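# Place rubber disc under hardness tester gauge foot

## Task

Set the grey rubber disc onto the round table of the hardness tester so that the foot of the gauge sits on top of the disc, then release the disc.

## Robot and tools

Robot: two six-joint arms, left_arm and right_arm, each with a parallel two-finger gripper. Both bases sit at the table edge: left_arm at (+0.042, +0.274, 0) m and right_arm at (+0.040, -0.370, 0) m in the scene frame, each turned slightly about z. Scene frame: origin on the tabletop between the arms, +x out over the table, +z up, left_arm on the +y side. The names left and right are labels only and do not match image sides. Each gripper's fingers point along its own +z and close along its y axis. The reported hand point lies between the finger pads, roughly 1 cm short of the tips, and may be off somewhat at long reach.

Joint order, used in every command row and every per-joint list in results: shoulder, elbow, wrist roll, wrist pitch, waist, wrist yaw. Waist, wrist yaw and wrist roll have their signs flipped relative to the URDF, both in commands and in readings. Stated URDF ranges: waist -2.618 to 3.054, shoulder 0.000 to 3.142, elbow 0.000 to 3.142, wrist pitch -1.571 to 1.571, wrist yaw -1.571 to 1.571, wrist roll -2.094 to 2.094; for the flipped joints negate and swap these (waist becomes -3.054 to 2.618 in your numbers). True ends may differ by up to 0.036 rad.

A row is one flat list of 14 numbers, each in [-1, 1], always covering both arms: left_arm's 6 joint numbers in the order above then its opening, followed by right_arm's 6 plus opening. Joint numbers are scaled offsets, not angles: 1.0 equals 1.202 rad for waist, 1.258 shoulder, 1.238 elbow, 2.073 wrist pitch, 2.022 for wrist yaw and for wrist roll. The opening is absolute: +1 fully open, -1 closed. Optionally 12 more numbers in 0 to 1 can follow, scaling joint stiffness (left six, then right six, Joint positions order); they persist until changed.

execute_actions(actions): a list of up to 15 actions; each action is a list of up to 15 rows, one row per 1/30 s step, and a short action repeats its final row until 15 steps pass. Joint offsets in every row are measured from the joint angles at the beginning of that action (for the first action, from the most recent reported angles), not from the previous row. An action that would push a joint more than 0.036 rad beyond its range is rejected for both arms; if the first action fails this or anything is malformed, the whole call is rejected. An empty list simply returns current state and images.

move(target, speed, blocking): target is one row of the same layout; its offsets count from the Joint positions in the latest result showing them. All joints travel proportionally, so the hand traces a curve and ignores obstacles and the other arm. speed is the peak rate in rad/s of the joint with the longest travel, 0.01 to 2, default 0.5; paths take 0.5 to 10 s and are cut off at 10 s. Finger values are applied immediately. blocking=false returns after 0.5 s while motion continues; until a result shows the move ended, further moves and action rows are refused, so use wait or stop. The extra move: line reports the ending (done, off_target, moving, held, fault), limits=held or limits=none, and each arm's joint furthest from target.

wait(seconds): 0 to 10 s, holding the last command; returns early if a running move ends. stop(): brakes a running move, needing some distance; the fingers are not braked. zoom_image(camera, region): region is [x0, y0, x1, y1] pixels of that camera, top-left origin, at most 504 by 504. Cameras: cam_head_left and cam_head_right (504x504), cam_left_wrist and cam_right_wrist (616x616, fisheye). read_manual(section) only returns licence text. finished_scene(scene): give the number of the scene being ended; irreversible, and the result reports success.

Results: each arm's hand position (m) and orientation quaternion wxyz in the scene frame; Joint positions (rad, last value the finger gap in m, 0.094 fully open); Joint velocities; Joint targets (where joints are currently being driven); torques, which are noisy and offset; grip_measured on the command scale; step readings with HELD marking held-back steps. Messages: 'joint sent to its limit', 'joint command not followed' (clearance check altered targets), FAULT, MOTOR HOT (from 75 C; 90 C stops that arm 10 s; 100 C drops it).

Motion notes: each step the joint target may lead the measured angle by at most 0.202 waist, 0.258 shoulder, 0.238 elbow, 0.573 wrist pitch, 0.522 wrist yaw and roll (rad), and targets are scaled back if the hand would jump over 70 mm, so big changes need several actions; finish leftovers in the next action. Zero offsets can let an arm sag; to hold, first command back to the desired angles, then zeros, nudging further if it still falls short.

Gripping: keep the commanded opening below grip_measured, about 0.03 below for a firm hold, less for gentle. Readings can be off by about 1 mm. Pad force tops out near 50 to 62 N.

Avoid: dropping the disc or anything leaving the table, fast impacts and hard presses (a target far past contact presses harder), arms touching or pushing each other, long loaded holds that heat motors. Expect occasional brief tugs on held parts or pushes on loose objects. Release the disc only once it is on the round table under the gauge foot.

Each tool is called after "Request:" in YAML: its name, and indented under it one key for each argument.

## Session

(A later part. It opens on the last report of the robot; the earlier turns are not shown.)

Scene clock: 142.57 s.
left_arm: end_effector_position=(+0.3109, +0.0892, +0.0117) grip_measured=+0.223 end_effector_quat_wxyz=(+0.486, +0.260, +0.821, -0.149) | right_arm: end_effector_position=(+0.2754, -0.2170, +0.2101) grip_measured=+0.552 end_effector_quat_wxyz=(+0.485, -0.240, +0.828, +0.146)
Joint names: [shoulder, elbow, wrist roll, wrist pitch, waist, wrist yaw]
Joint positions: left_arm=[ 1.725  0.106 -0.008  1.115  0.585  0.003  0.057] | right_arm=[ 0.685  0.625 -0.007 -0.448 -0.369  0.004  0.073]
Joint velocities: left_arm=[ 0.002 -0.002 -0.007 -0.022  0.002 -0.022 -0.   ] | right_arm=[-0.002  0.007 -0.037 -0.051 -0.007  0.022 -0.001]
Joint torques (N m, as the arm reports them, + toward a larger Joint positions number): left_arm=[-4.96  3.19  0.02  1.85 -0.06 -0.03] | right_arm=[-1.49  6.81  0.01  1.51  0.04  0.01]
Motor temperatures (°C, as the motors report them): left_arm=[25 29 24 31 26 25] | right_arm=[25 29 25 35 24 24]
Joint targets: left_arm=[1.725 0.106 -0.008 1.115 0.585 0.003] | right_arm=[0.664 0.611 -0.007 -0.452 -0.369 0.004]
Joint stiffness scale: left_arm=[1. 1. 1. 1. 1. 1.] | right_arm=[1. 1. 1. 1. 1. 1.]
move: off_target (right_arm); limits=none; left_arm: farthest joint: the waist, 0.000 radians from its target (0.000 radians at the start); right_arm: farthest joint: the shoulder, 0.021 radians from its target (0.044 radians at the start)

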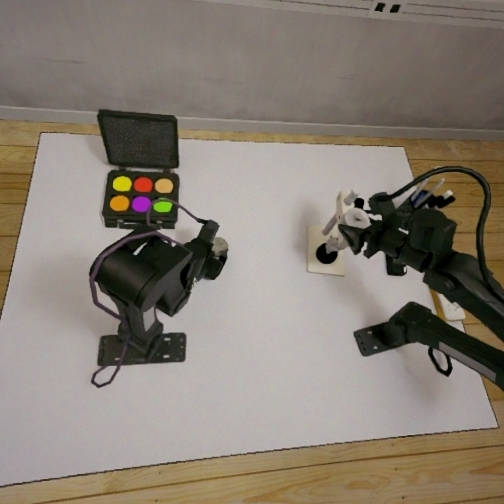

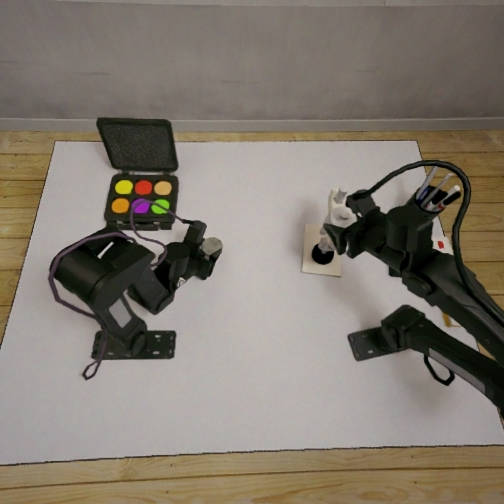

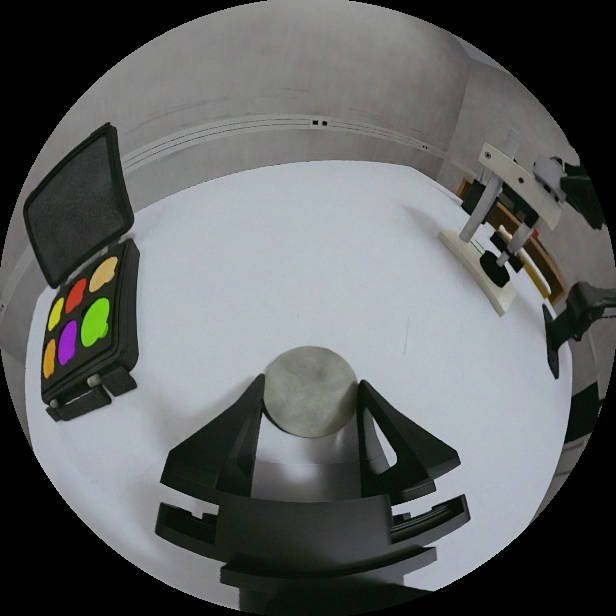

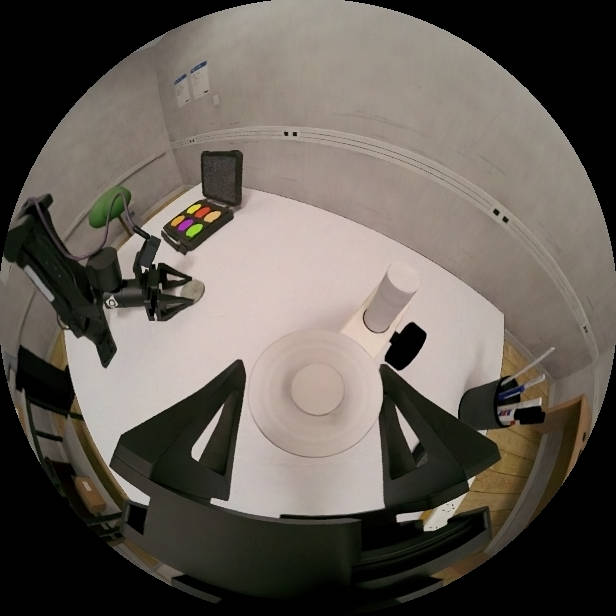

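Request:
move:
  target: [-0.06,0,0,0,0,0,0.18, 0,0,0,0,0.014,0,0.1]
  speed: 0.15

Scene clock: 148.20 s.
left_arm: end_effector_position=(+0.3147, +0.0865, +0.0263) grip_measured=+0.223 end_effector_quat_wxyz=(+0.505, +0.256, +0.809, -0.155) | right_arm: end_effector_position=(+0.2766, -0.2185, +0.2105) grip_measured=+0.223 end_effector_quat_wxyz=(+0.487, -0.238, +0.828, +0.143)
Joint names: [shoulder, elbow, wrist roll, wrist pitch, waist, wrist yaw]
Joint positions: left_arm=[ 1.676  0.106 -0.008  1.113  0.585  0.003  0.057] | right_arm=[ 0.685  0.625 -0.006 -0.446 -0.364  0.001  0.057]
Joint velocities: left_arm=[-0.002 -0.007  0.037  0.022 -0.012 -0.007 -0.   ] | right_arm=[-0.012 -0.007  0.007 -0.125  0.012  0.066 -0.001]
Joint torques (N m, as the arm reports them, + toward a larger Joint positions number): left_arm=[-6.83  3.6   0.03  1.86 -0.04 -0.04] | right_arm=[-0.02  8.    0.    1.53  0.86  0.02]
Motor temperatures (°C, as the motors report them): left_arm=[26 28 24 31 26 25] | right_arm=[25 29 25 35 24 24]
Joint targets: left_arm=[1.650 0.106 -0.008 1.115 0.585 0.003] | right_arm=[0.685 0.625 -0.007 -0.448 -0.352 0.004]
Joint stiffness scale: left_arm=[1. 1. 1. 1. 1. 1.] | right_arm=[1. 1. 1. 1. 1. 1.]
move: off_target (left_arm); limits=none; left_arm: farthest joint: the shoulder, 0.027 radians from its target (0.076 radians at the start); right_arm: farthest joint: the waist, 0.012 radians from its target (0.017 radians at the start)

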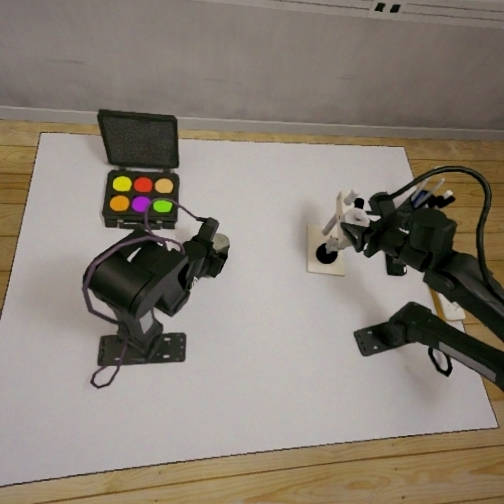

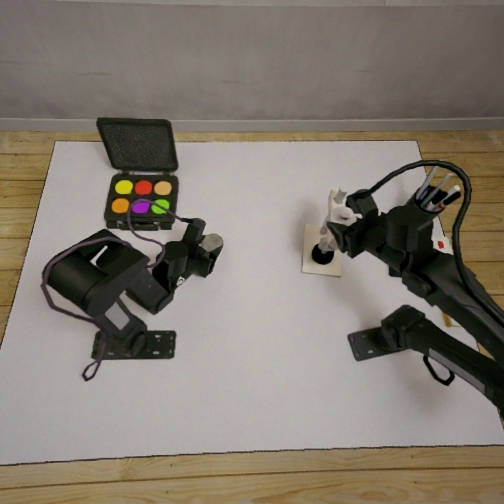

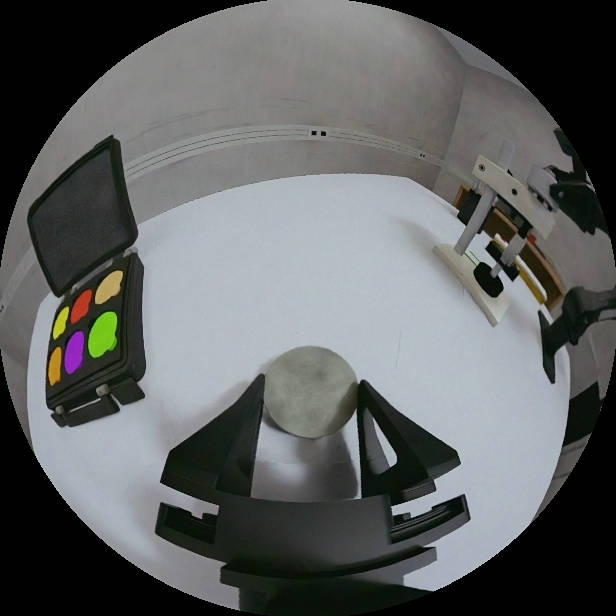

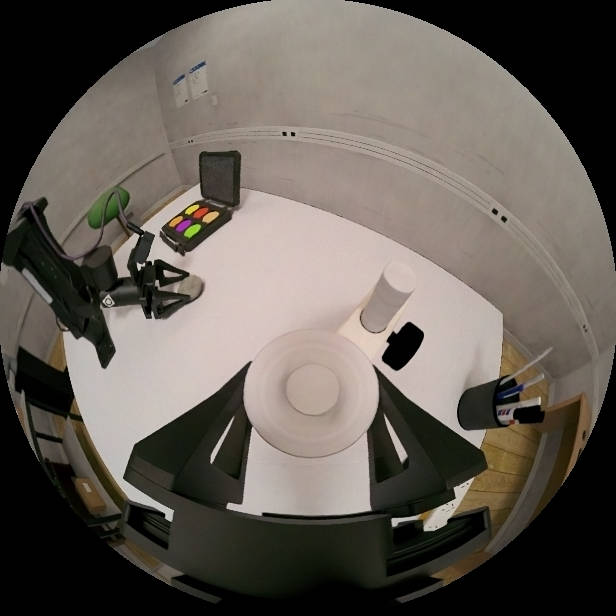

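Request:
move:
  target: [0.165,0.391,0,-0.105,0.442,0,0.18, 0,0,0,0,0,0,0.17]
  speed: 0.5

Scene clock: 156.90 s.
left_arm: end_effector_position=(+0.2323, -0.1332, +0.0554) grip_measured=+0.223 end_effector_quat_wxyz=(+0.469, +0.450, +0.700, -0.296) | right_arm: end_effector_position=(+0.2766, -0.2185, +0.2105) grip_measured=+0.223 end_effector_quat_wxyz=(+0.487, -0.238, +0.828, +0.143)
Joint names: [shoulder, elbow, wrist roll, wrist pitch, waist, wrist yaw]
Joint positions: left_arm=[ 1.866  0.566 -0.008  0.905  1.115  0.001  0.057] | right_arm=[ 0.685  0.625 -0.005 -0.446 -0.364  0.001  0.057]
Joint velocities: left_arm=[-0.007 -0.007 -0.051 -0.095 -0.002  0.037 -0.   ] | right_arm=[ 0.012 -0.017 -0.037 -0.022  0.007 -0.081 -0.   ]
Joint torques (N m, as the arm reports them, + toward a larger Joint positions number): left_arm=[-6.82  7.    0.02  1.82  0.07 -0.02] | right_arm=[-0.08  8.03  0.02  1.56  0.    0.  ]
Motor temperatures (°C, as the motors report them): left_arm=[26 29 24 31 26 25] | right_arm=[25 30 25 36 24 24]
Joint targets: left_arm=[1.884 0.590 -0.008 0.895 1.117 0.003] | right_arm=[0.685 0.625 -0.006 -0.446 -0.364 0.001]
Joint stiffness scale: left_arm=[1. 1. 1. 1. 1. 1.] | right_arm=[1. 1. 1. 1. 1. 1.]
move: off_target (left_arm); limits=none; left_arm: farthest joint: the elbow, 0.024 radians from its target (0.484 radians at the start); right_arm: farthest joint: the wrist roll, 0.001 radians from its target (0.000 radians at the start)

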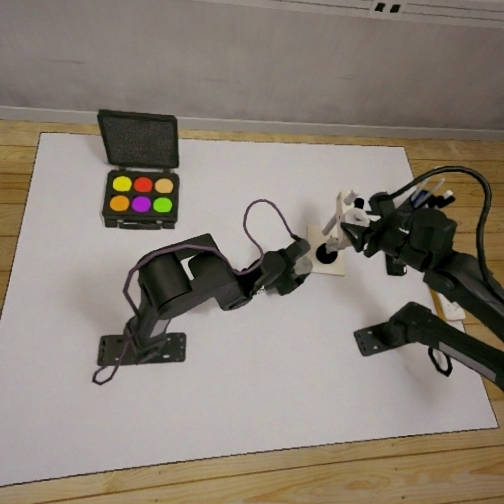

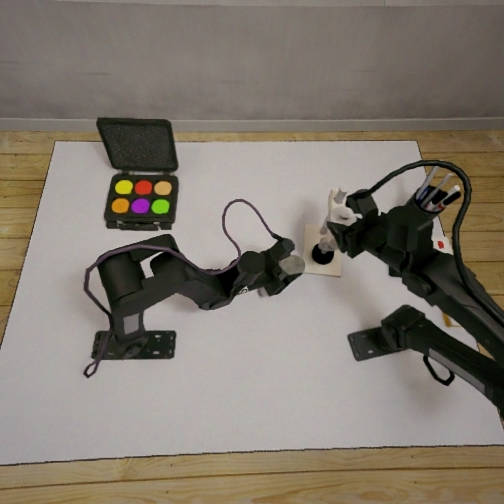

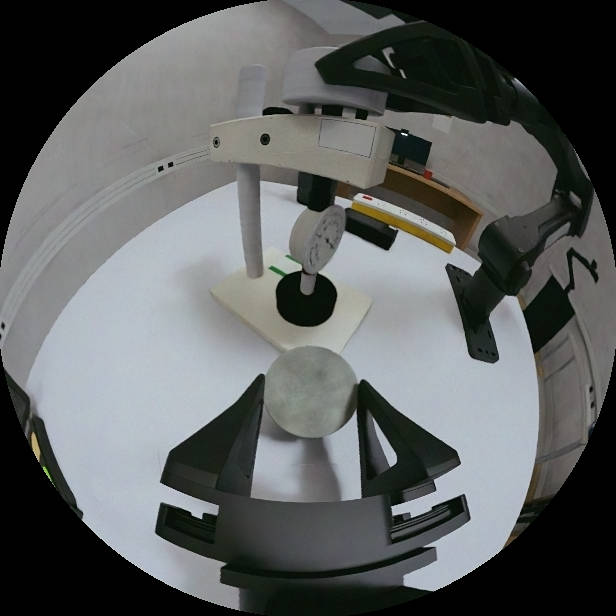

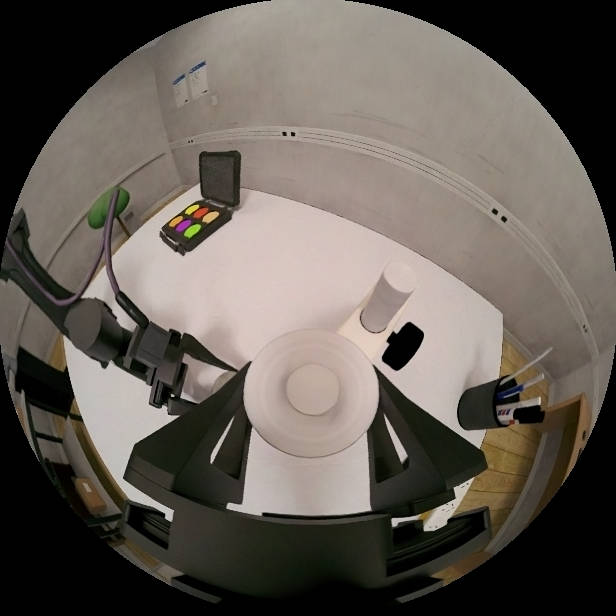

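Request:
zoom_image:
  camera: "cam_head_right"
  region: [230, 180, 370, 320]

Request:
zoom_image:
  camera: "cam_right_wrist"
  region: [60, 270, 260, 470]

Request:
zoom_image:
  camera: "cam_left_wrist"
  region: [200, 160, 420, 380]

Region (230, 180, 370, 320) of cam_head_right's 504x504 image, scaled by 3.600, with more detail than that image has.

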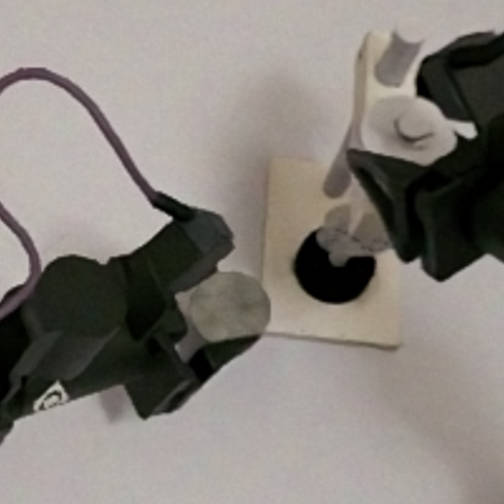

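Region (60, 270, 260, 470) of cam_right_wrist's 616x616 image, scaled by 2.520, with more detail than that image has.

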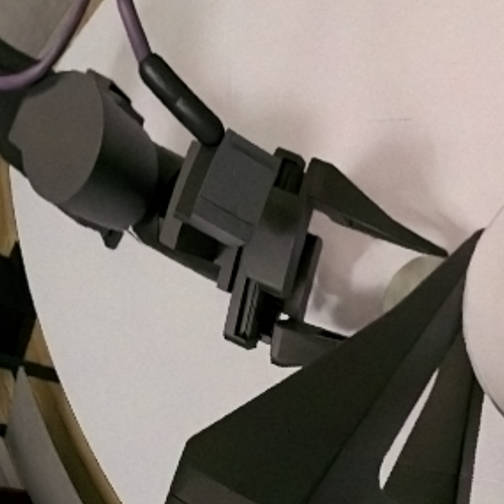

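Region (200, 160, 420, 380) of cam_left_wrist's 616x616 image, scaled by 2.291, with more detail than that image has.

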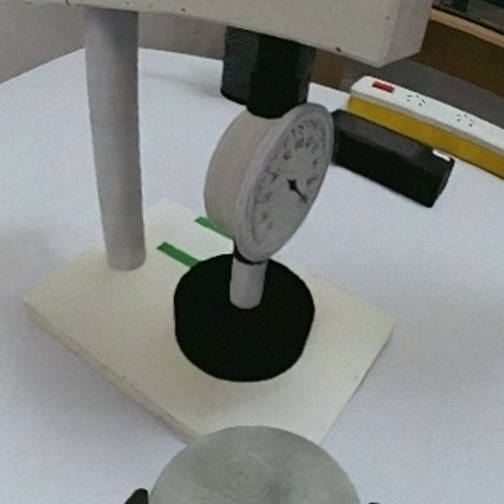

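Request:
move:
  target: [0.169,0.086,0,0.104,-0.021,0,0.18, 0,0.12,0,0.03,0,0,0.17]
  speed: 0.2

Request:
zoom_image:
  camera: "cam_left_wrist"
  region: [190, 150, 430, 390]

Scene clock: 182.30 s.
left_arm: end_effector_position=(+0.2512, -0.1555, +0.0411) grip_measured=+0.223 end_effector_quat_wxyz=(+0.499, +0.432, +0.684, -0.310) | right_arm: end_effector_position=(+0.2767, -0.2184, +0.2264) grip_measured=+0.223 end_effector_quat_wxyz=(+0.480, -0.239, +0.832, +0.141)
Joint names: [shoulder, elbow, wrist roll, wrist pitch, waist, wrist yaw]
Joint positions: left_arm=[ 2.064  0.645 -0.008  1.103  1.099  0.001  0.057] | right_arm=[ 0.714  0.709 -0.005 -0.517 -0.364  0.001  0.057]
Joint velocities: left_arm=[ 0.002  0.022  0.095 -0.022 -0.007  0.125 -0.   ] | right_arm=[-0.017  0.007  0.051  0.007 -0.002 -0.007 -0.001]
Joint torques (N m, as the arm reports them, + toward a larger Joint positions number): left_arm=[-8.28  6.68  0.02  2.12 -0.74 -0.04] | right_arm=[-2.22 13.56  0.03  2.63  0.    0.  ]
Motor temperatures (°C, as the motors report them): left_arm=[27 30 24 32 26 25] | right_arm=[25 31 25 38 24 24]
Joint targets: left_arm=[2.079 0.673 -0.008 1.120 1.090 0.001] | right_arm=[0.685 0.774 -0.006 -0.384 -0.364 0.001]
Joint stiffness scale: left_arm=[1. 1. 1. 1. 1. 1.] | right_arm=[1. 1. 1. 1. 1. 1.]
move: off_target (left_arm, right_arm); limits=none; left_arm: farthest joint: the elbow, 0.027 radians from its target (0.106 radians at the start); right_arm: farthest joint: the wrist pitch, 0.133 radians from its target (0.063 radians at the start)

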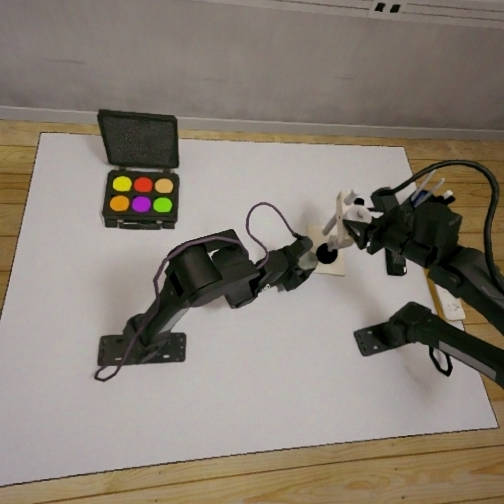

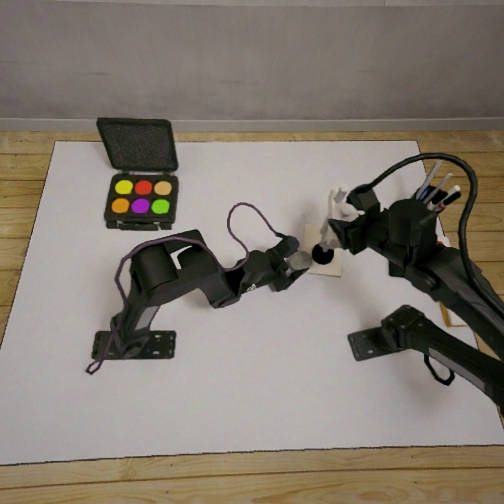

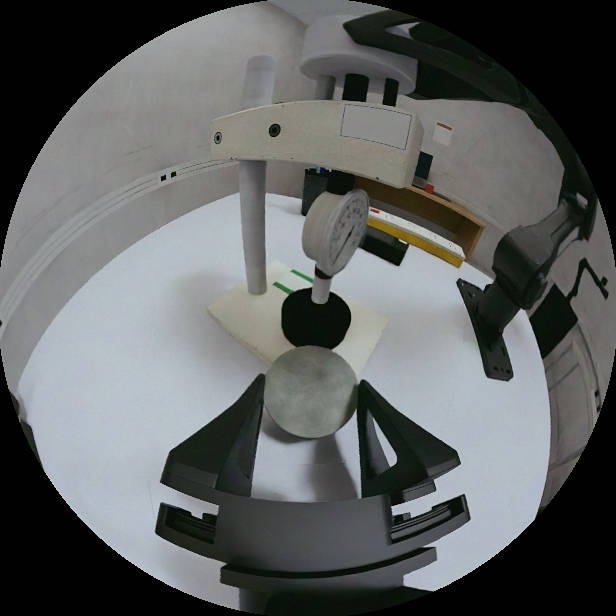

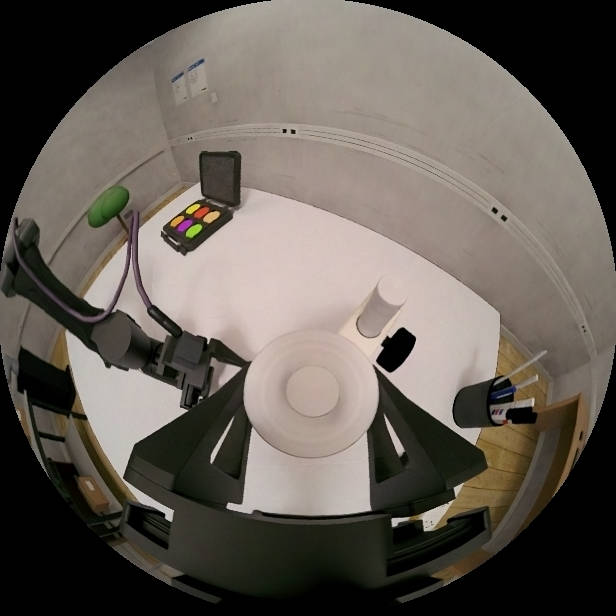

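Region (190, 150, 430, 390) of cam_left_wrist's 616x616 image, scaled by 2.100, with more detail than that image has.

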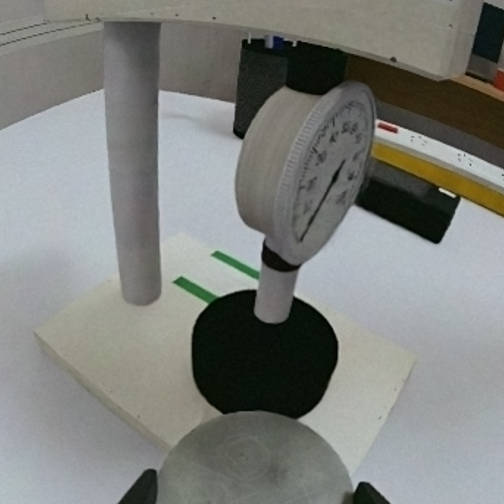

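Request:
move:
  target: [0.058,0.15,0,-0.04,0,0,0.18, -0.024,0.073,0,0.08,0,0,0.17]
  speed: 0.15

Request:
zoom_image:
  camera: "cam_left_wrist"
  region: [190, 200, 430, 440]

Request:
zoom_image:
  camera: "cam_head_right"
  region: [260, 190, 360, 290]

Scene clock: 189.33 s.
left_arm: end_effector_position=(+0.2666, -0.1872, +0.0478) grip_measured=+0.223 end_effector_quat_wxyz=(+0.505, +0.430, +0.680, -0.314) | right_arm: end_effector_position=(+0.2769, -0.2182, +0.2228) grip_measured=+0.223 end_effector_quat_wxyz=(+0.467, -0.241, +0.839, +0.137)
Joint names: [shoulder, elbow, wrist roll, wrist pitch, waist, wrist yaw]
Joint positions: left_arm=[ 2.12   0.793 -0.008  1.03   1.099  0.001  0.057] | right_arm=[ 0.736  0.726 -0.005 -0.543 -0.364  0.001  0.057]
Joint velocities: left_arm=[-0.002 -0.007 -0.022  0.007  0.012 -0.007 -0.001] | right_arm=[ 0.002 -0.012  0.095  0.051  0.002  0.007  0.   ]
Joint torques (N m, as the arm reports them, + toward a larger Joint positions number): left_arm=[-9.17  8.03  0.02  1.85 -0.03 -0.04] | right_arm=[-3.89 14.26  0.03  3.1   0.03  0.  ]
Motor temperatures (°C, as the motors report them): left_arm=[27 30 24 32 26 25] | right_arm=[25 33 25 42 24 24]
Joint targets: left_arm=[2.136 0.831 -0.008 1.021 1.099 0.001] | right_arm=[0.684 0.800 -0.006 -0.351 -0.364 0.001]
Joint stiffness scale: left_arm=[1. 1. 1. 1. 1. 1.] | right_arm=[1. 1. 1. 1. 1. 1.]
move: off_target (left_arm, right_arm); limits=none; left_arm: farthest joint: the elbow, 0.037 radians from its target (0.185 radians at the start); right_arm: farthest joint: the wrist pitch, 0.192 radians from its target (0.166 radians at the start)

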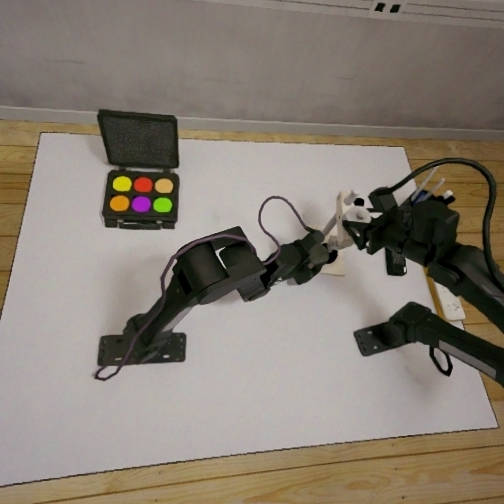

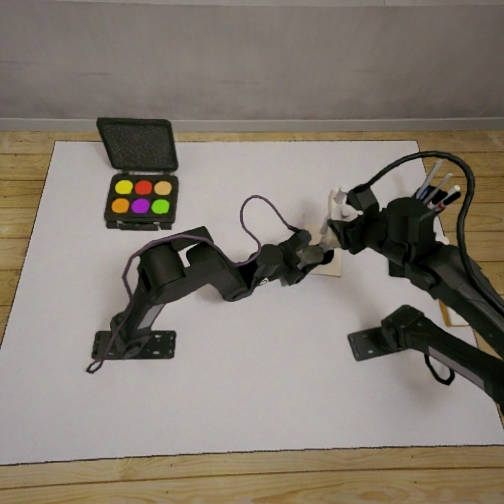

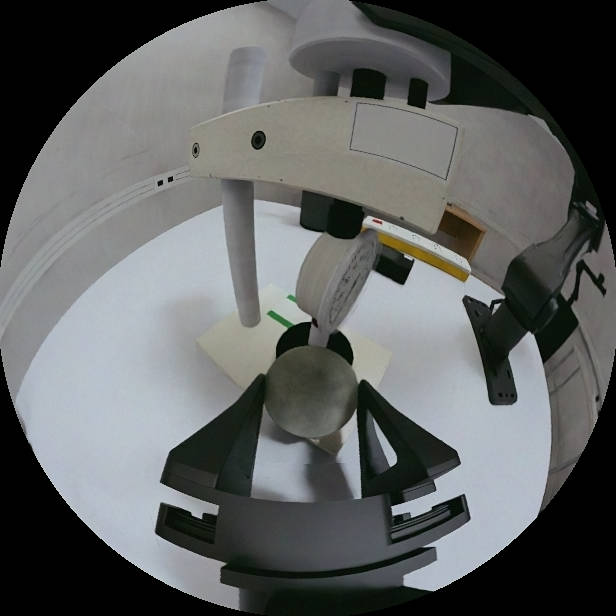

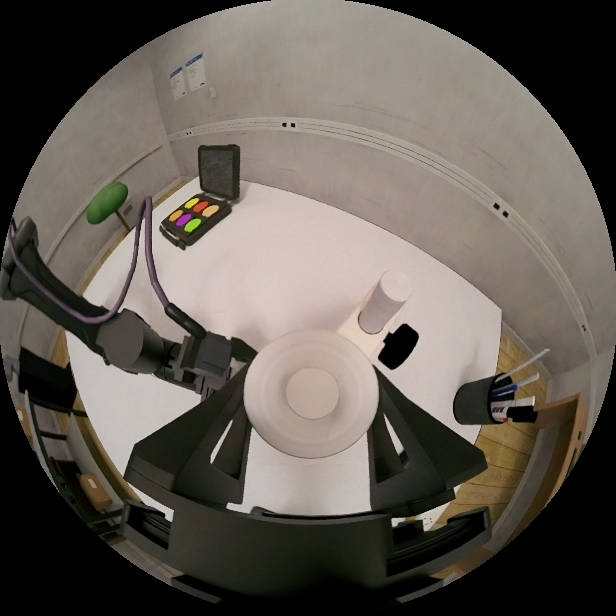

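Region (190, 200, 430, 440) of cam_left_wrist's 616x616 image, scaled by 2.100, with more detail than that image has.

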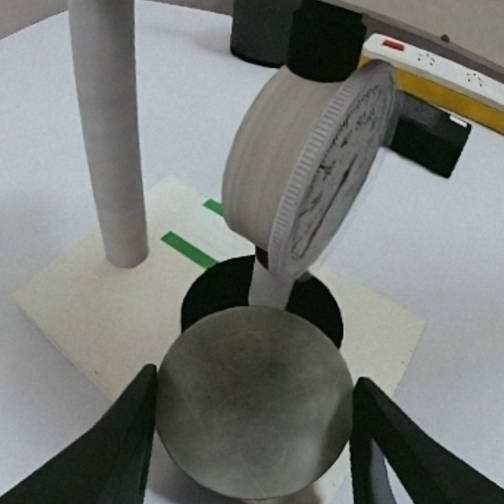

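Region (260, 190, 360, 290) of cam_head_right's 504x504 image, scaled by 5.040, with more detail than that image has.

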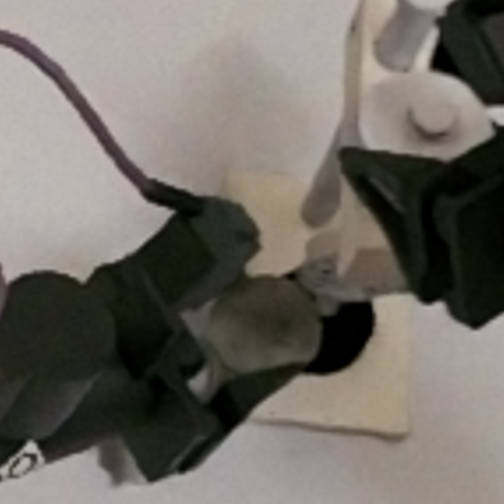

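Request:
execute_actions:
  actions:
    - [[0,-0.01,0,0,0,0,0.18,-0.042,0.062,0,0.094,0,0,0.17],[0,-0.015,0,0,0,0,0.18,-0.043,0.064,0,0.095,0,0,0.17],[0,-0.02,0,0,0,0,0.18,-0.043,0.066,0,0.096,0,0,0.17],[0,-0.022,0,0,0,0,0.18,-0.044,0.069,0,0.097,0,0,0.17],[0,-0.022,0,0,0,0,0.18,-0.045,0.072,0,0.098,0,0,0.17],[0,-0.022,0,0,0,0,0.18,-0.046,0.075,0,0.1,0,0,0.17],[0,-0.022,0,0,0,0,0.18,-0.047,0.078,0,0.102,0,0,0.17],[0,-0.022,0,0,0,0,0.18,-0.048,0.082,0,0.104,0,0,0.17],[0,-0.022,0,0,0,0,0.18,-0.049,0.086,0,0.106,0,0,0.17],[0,-0.022,0,0,0,0,0.18,-0.05,0.089,0,0.108,0,0,0.17],[0,-0.022,0,0,0,0,0.18,-0.05,0.092,0,0.11,0,0,0.17]]

Request:
wait:
  seconds: 0.5

Request:
zoom_image:
  camera: "cam_left_wrist"
  region: [190, 170, 430, 410]

Scene clock: 197.63 s.
left_arm: end_effector_position=(+0.2650, -0.1839, +0.0435) grip_measured=+0.223 end_effector_quat_wxyz=(+0.501, +0.432, +0.683, -0.311) | right_arm: end_effector_position=(+0.2769, -0.2183, +0.2307) grip_measured=+0.223 end_effector_quat_wxyz=(+0.472, -0.240, +0.837, +0.139)
Joint names: [shoulder, elbow, wrist roll, wrist pitch, waist, wrist yaw]
Joint positions: left_arm=[ 2.12   0.781 -0.008  1.03   1.099  0.001  0.057] | right_arm=[ 0.736  0.749 -0.005 -0.556 -0.364  0.001  0.057]
Joint velocities: left_arm=[ 0.002  0.017  0.037  0.022  0.017  0.037 -0.   ] | right_arm=[ 0.012 -0.002  0.022 -0.051  0.002 -0.022  0.   ]
Joint torques (N m, as the arm reports them, + toward a larger Joint positions number): left_arm=[-10.25   3.55   0.02   1.94  -0.07  -0.04] | right_arm=[-3.87 14.31  0.02  3.15 -0.01  0.01]
Motor temperatures (°C, as the motors report them): left_arm=[28 30 24 32 26 25] | right_arm=[25 35 25 49 24 24]
Joint targets: left_arm=[2.120 0.766 -0.008 1.030 1.099 0.001] | right_arm=[0.685 0.824 -0.005 -0.358 -0.364 0.001]
Joint stiffness scale: left_arm=[1. 1. 1. 1. 1. 1.] | right_arm=[1. 1. 1. 1. 1. 1.]
Step readings (joint positions):
0: left_arm=[2.120 0.793 -0.008 1.030 1.099 0.001] | right_arm=[0.736 0.726 -0.005 -0.543 -0.364 0.001]
1: left_arm=[2.120 0.793 -0.008 1.030 1.099 0.001] | right_arm=[0.736 0.726 -0.005 -0.543 -0.364 0.001]
2: left_arm=[2.120 0.793 -0.008 1.030 1.099 0.001] | right_arm=[0.736 0.726 -0.005 -0.543 -0.364 0.001]
4: left_arm=[2.120 0.792 -0.008 1.030 1.099 0.001] | right_arm=[0.736 0.728 -0.005 -0.544 -0.364 0.001]
8: left_arm=[2.120 0.783 -0.008 1.030 1.099 0.001] | right_arm=[0.736 0.739 -0.005 -0.550 -0.364 0.001]
15: Joint positions above

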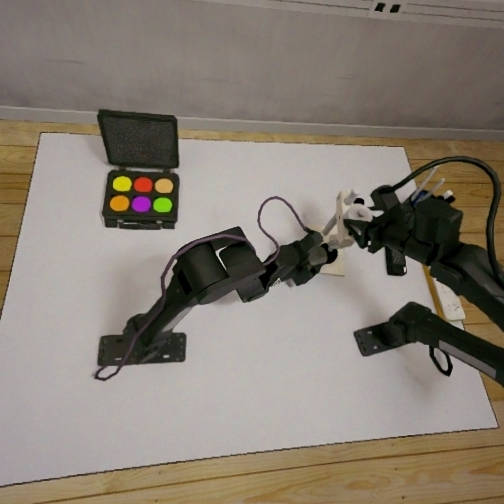

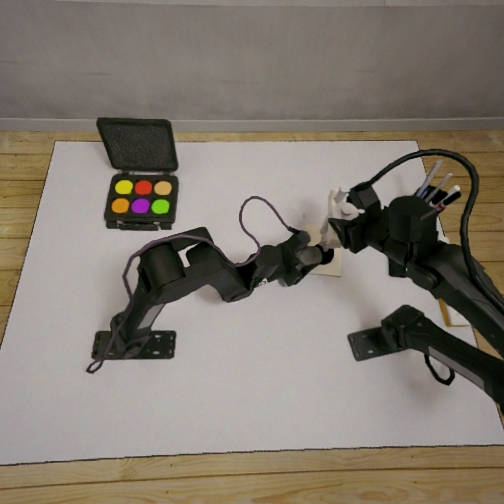

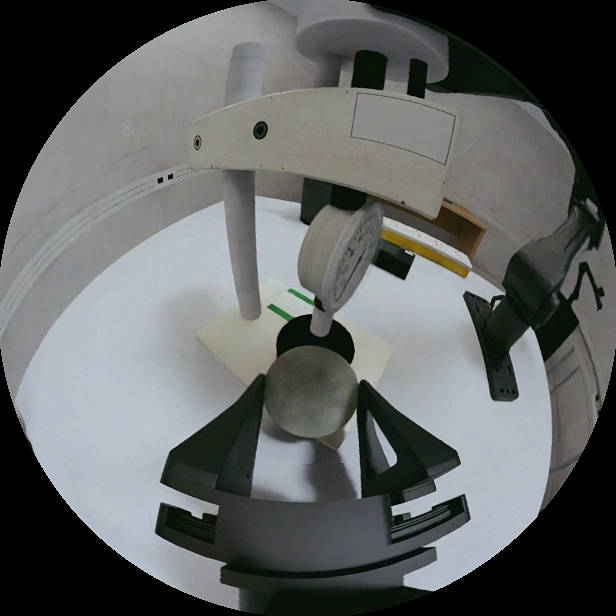

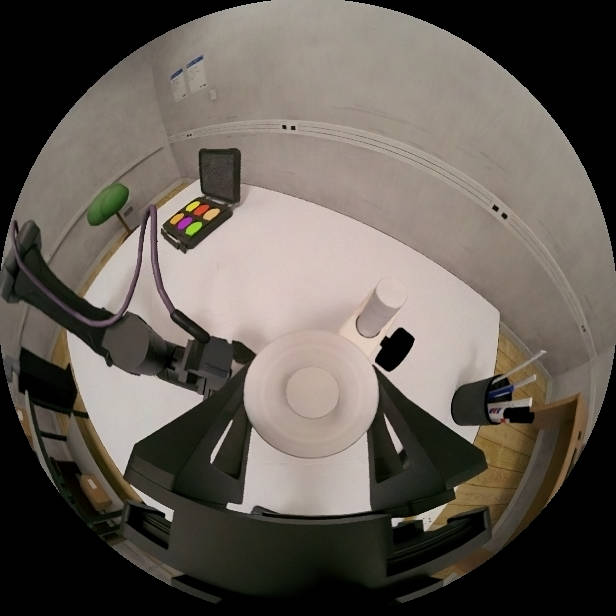

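Scene clock: 198.13 s.
left_arm: end_effector_position=(+0.2650, -0.1839, +0.0435) grip_measured=+0.223 end_effector_quat_wxyz=(+0.501, +0.432, +0.683, -0.311) | right_arm: end_effector_position=(+0.2769, -0.2183, +0.2307) grip_measured=+0.223 end_effector_quat_wxyz=(+0.472, -0.240, +0.837, +0.139)
Joint names: [shoulder, elbow, wrist roll, wrist pitch, waist, wrist yaw]
Joint positions: left_arm=[ 2.12   0.781 -0.008  1.03   1.099  0.001  0.057] | right_arm=[ 0.736  0.749 -0.005 -0.556 -0.364  0.001  0.057]
Joint velocities: left_arm=[-0.002  0.002 -0.022 -0.051  0.002 -0.066  0.   ] | right_arm=[-0.012  0.012  0.051 -0.037 -0.007  0.007 -0.001]
Joint torques (N m, as the arm reports them, + toward a larger Joint positions number): left_arm=[-10.37   3.63   0.03   1.93  -0.05  -0.03] | right_arm=[-3.8  14.32  0.02  3.16 -0.02  0.  ]
Motor temperatures (°C, as the motors report them): left_arm=[28 30 24 32 26 25] | right_arm=[25 35 25 49 24 24]
Joint targets: left_arm=[2.120 0.766 -0.008 1.030 1.099 0.001] | right_arm=[0.685 0.824 -0.005 -0.358 -0.364 0.001]
Joint stiffness scale: left_arm=[1. 1. 1. 1. 1. 1.] | right_arm=[1. 1. 1. 1. 1. 1.]
wait: 0.50 s; at rest by 0.17 s

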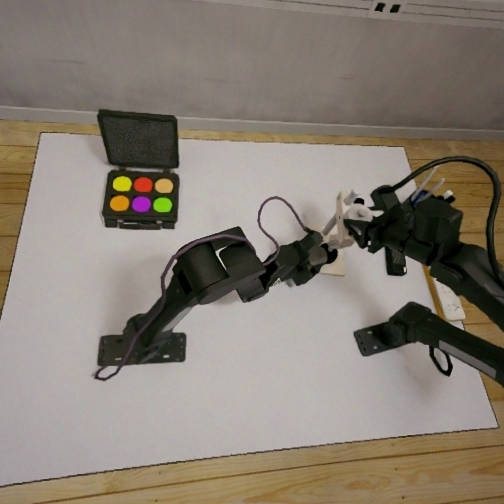

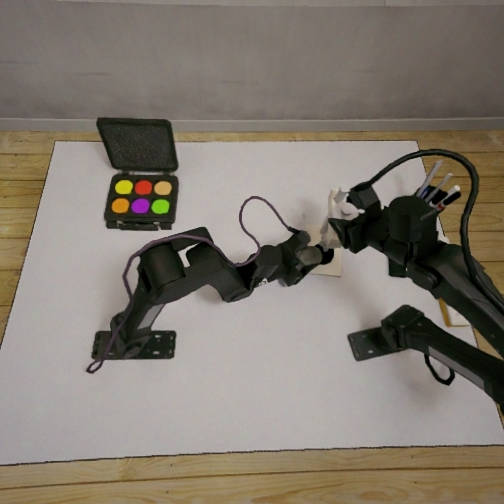

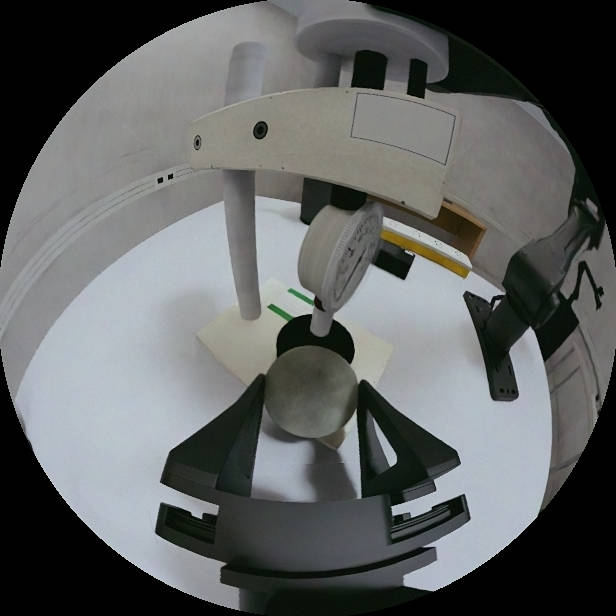

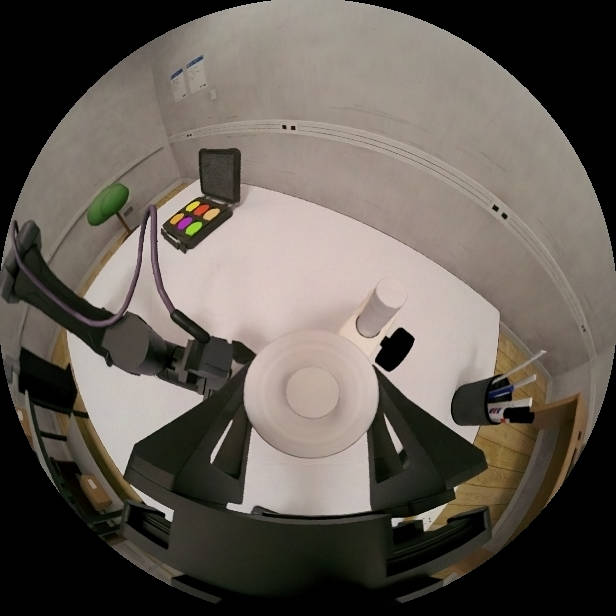

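Region (190, 170, 430, 410) of cam_left_wrist's 616x616 image, scaled by 2.100, with more detail than that image has.

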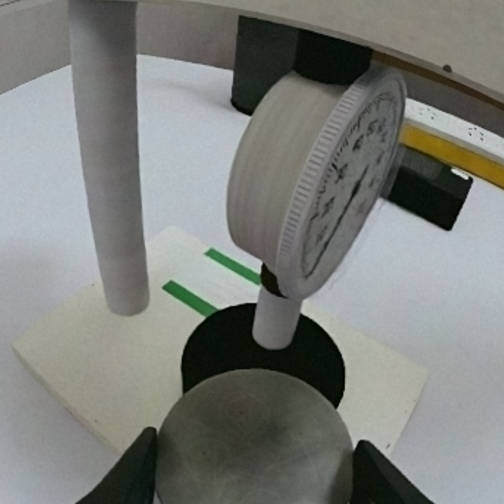

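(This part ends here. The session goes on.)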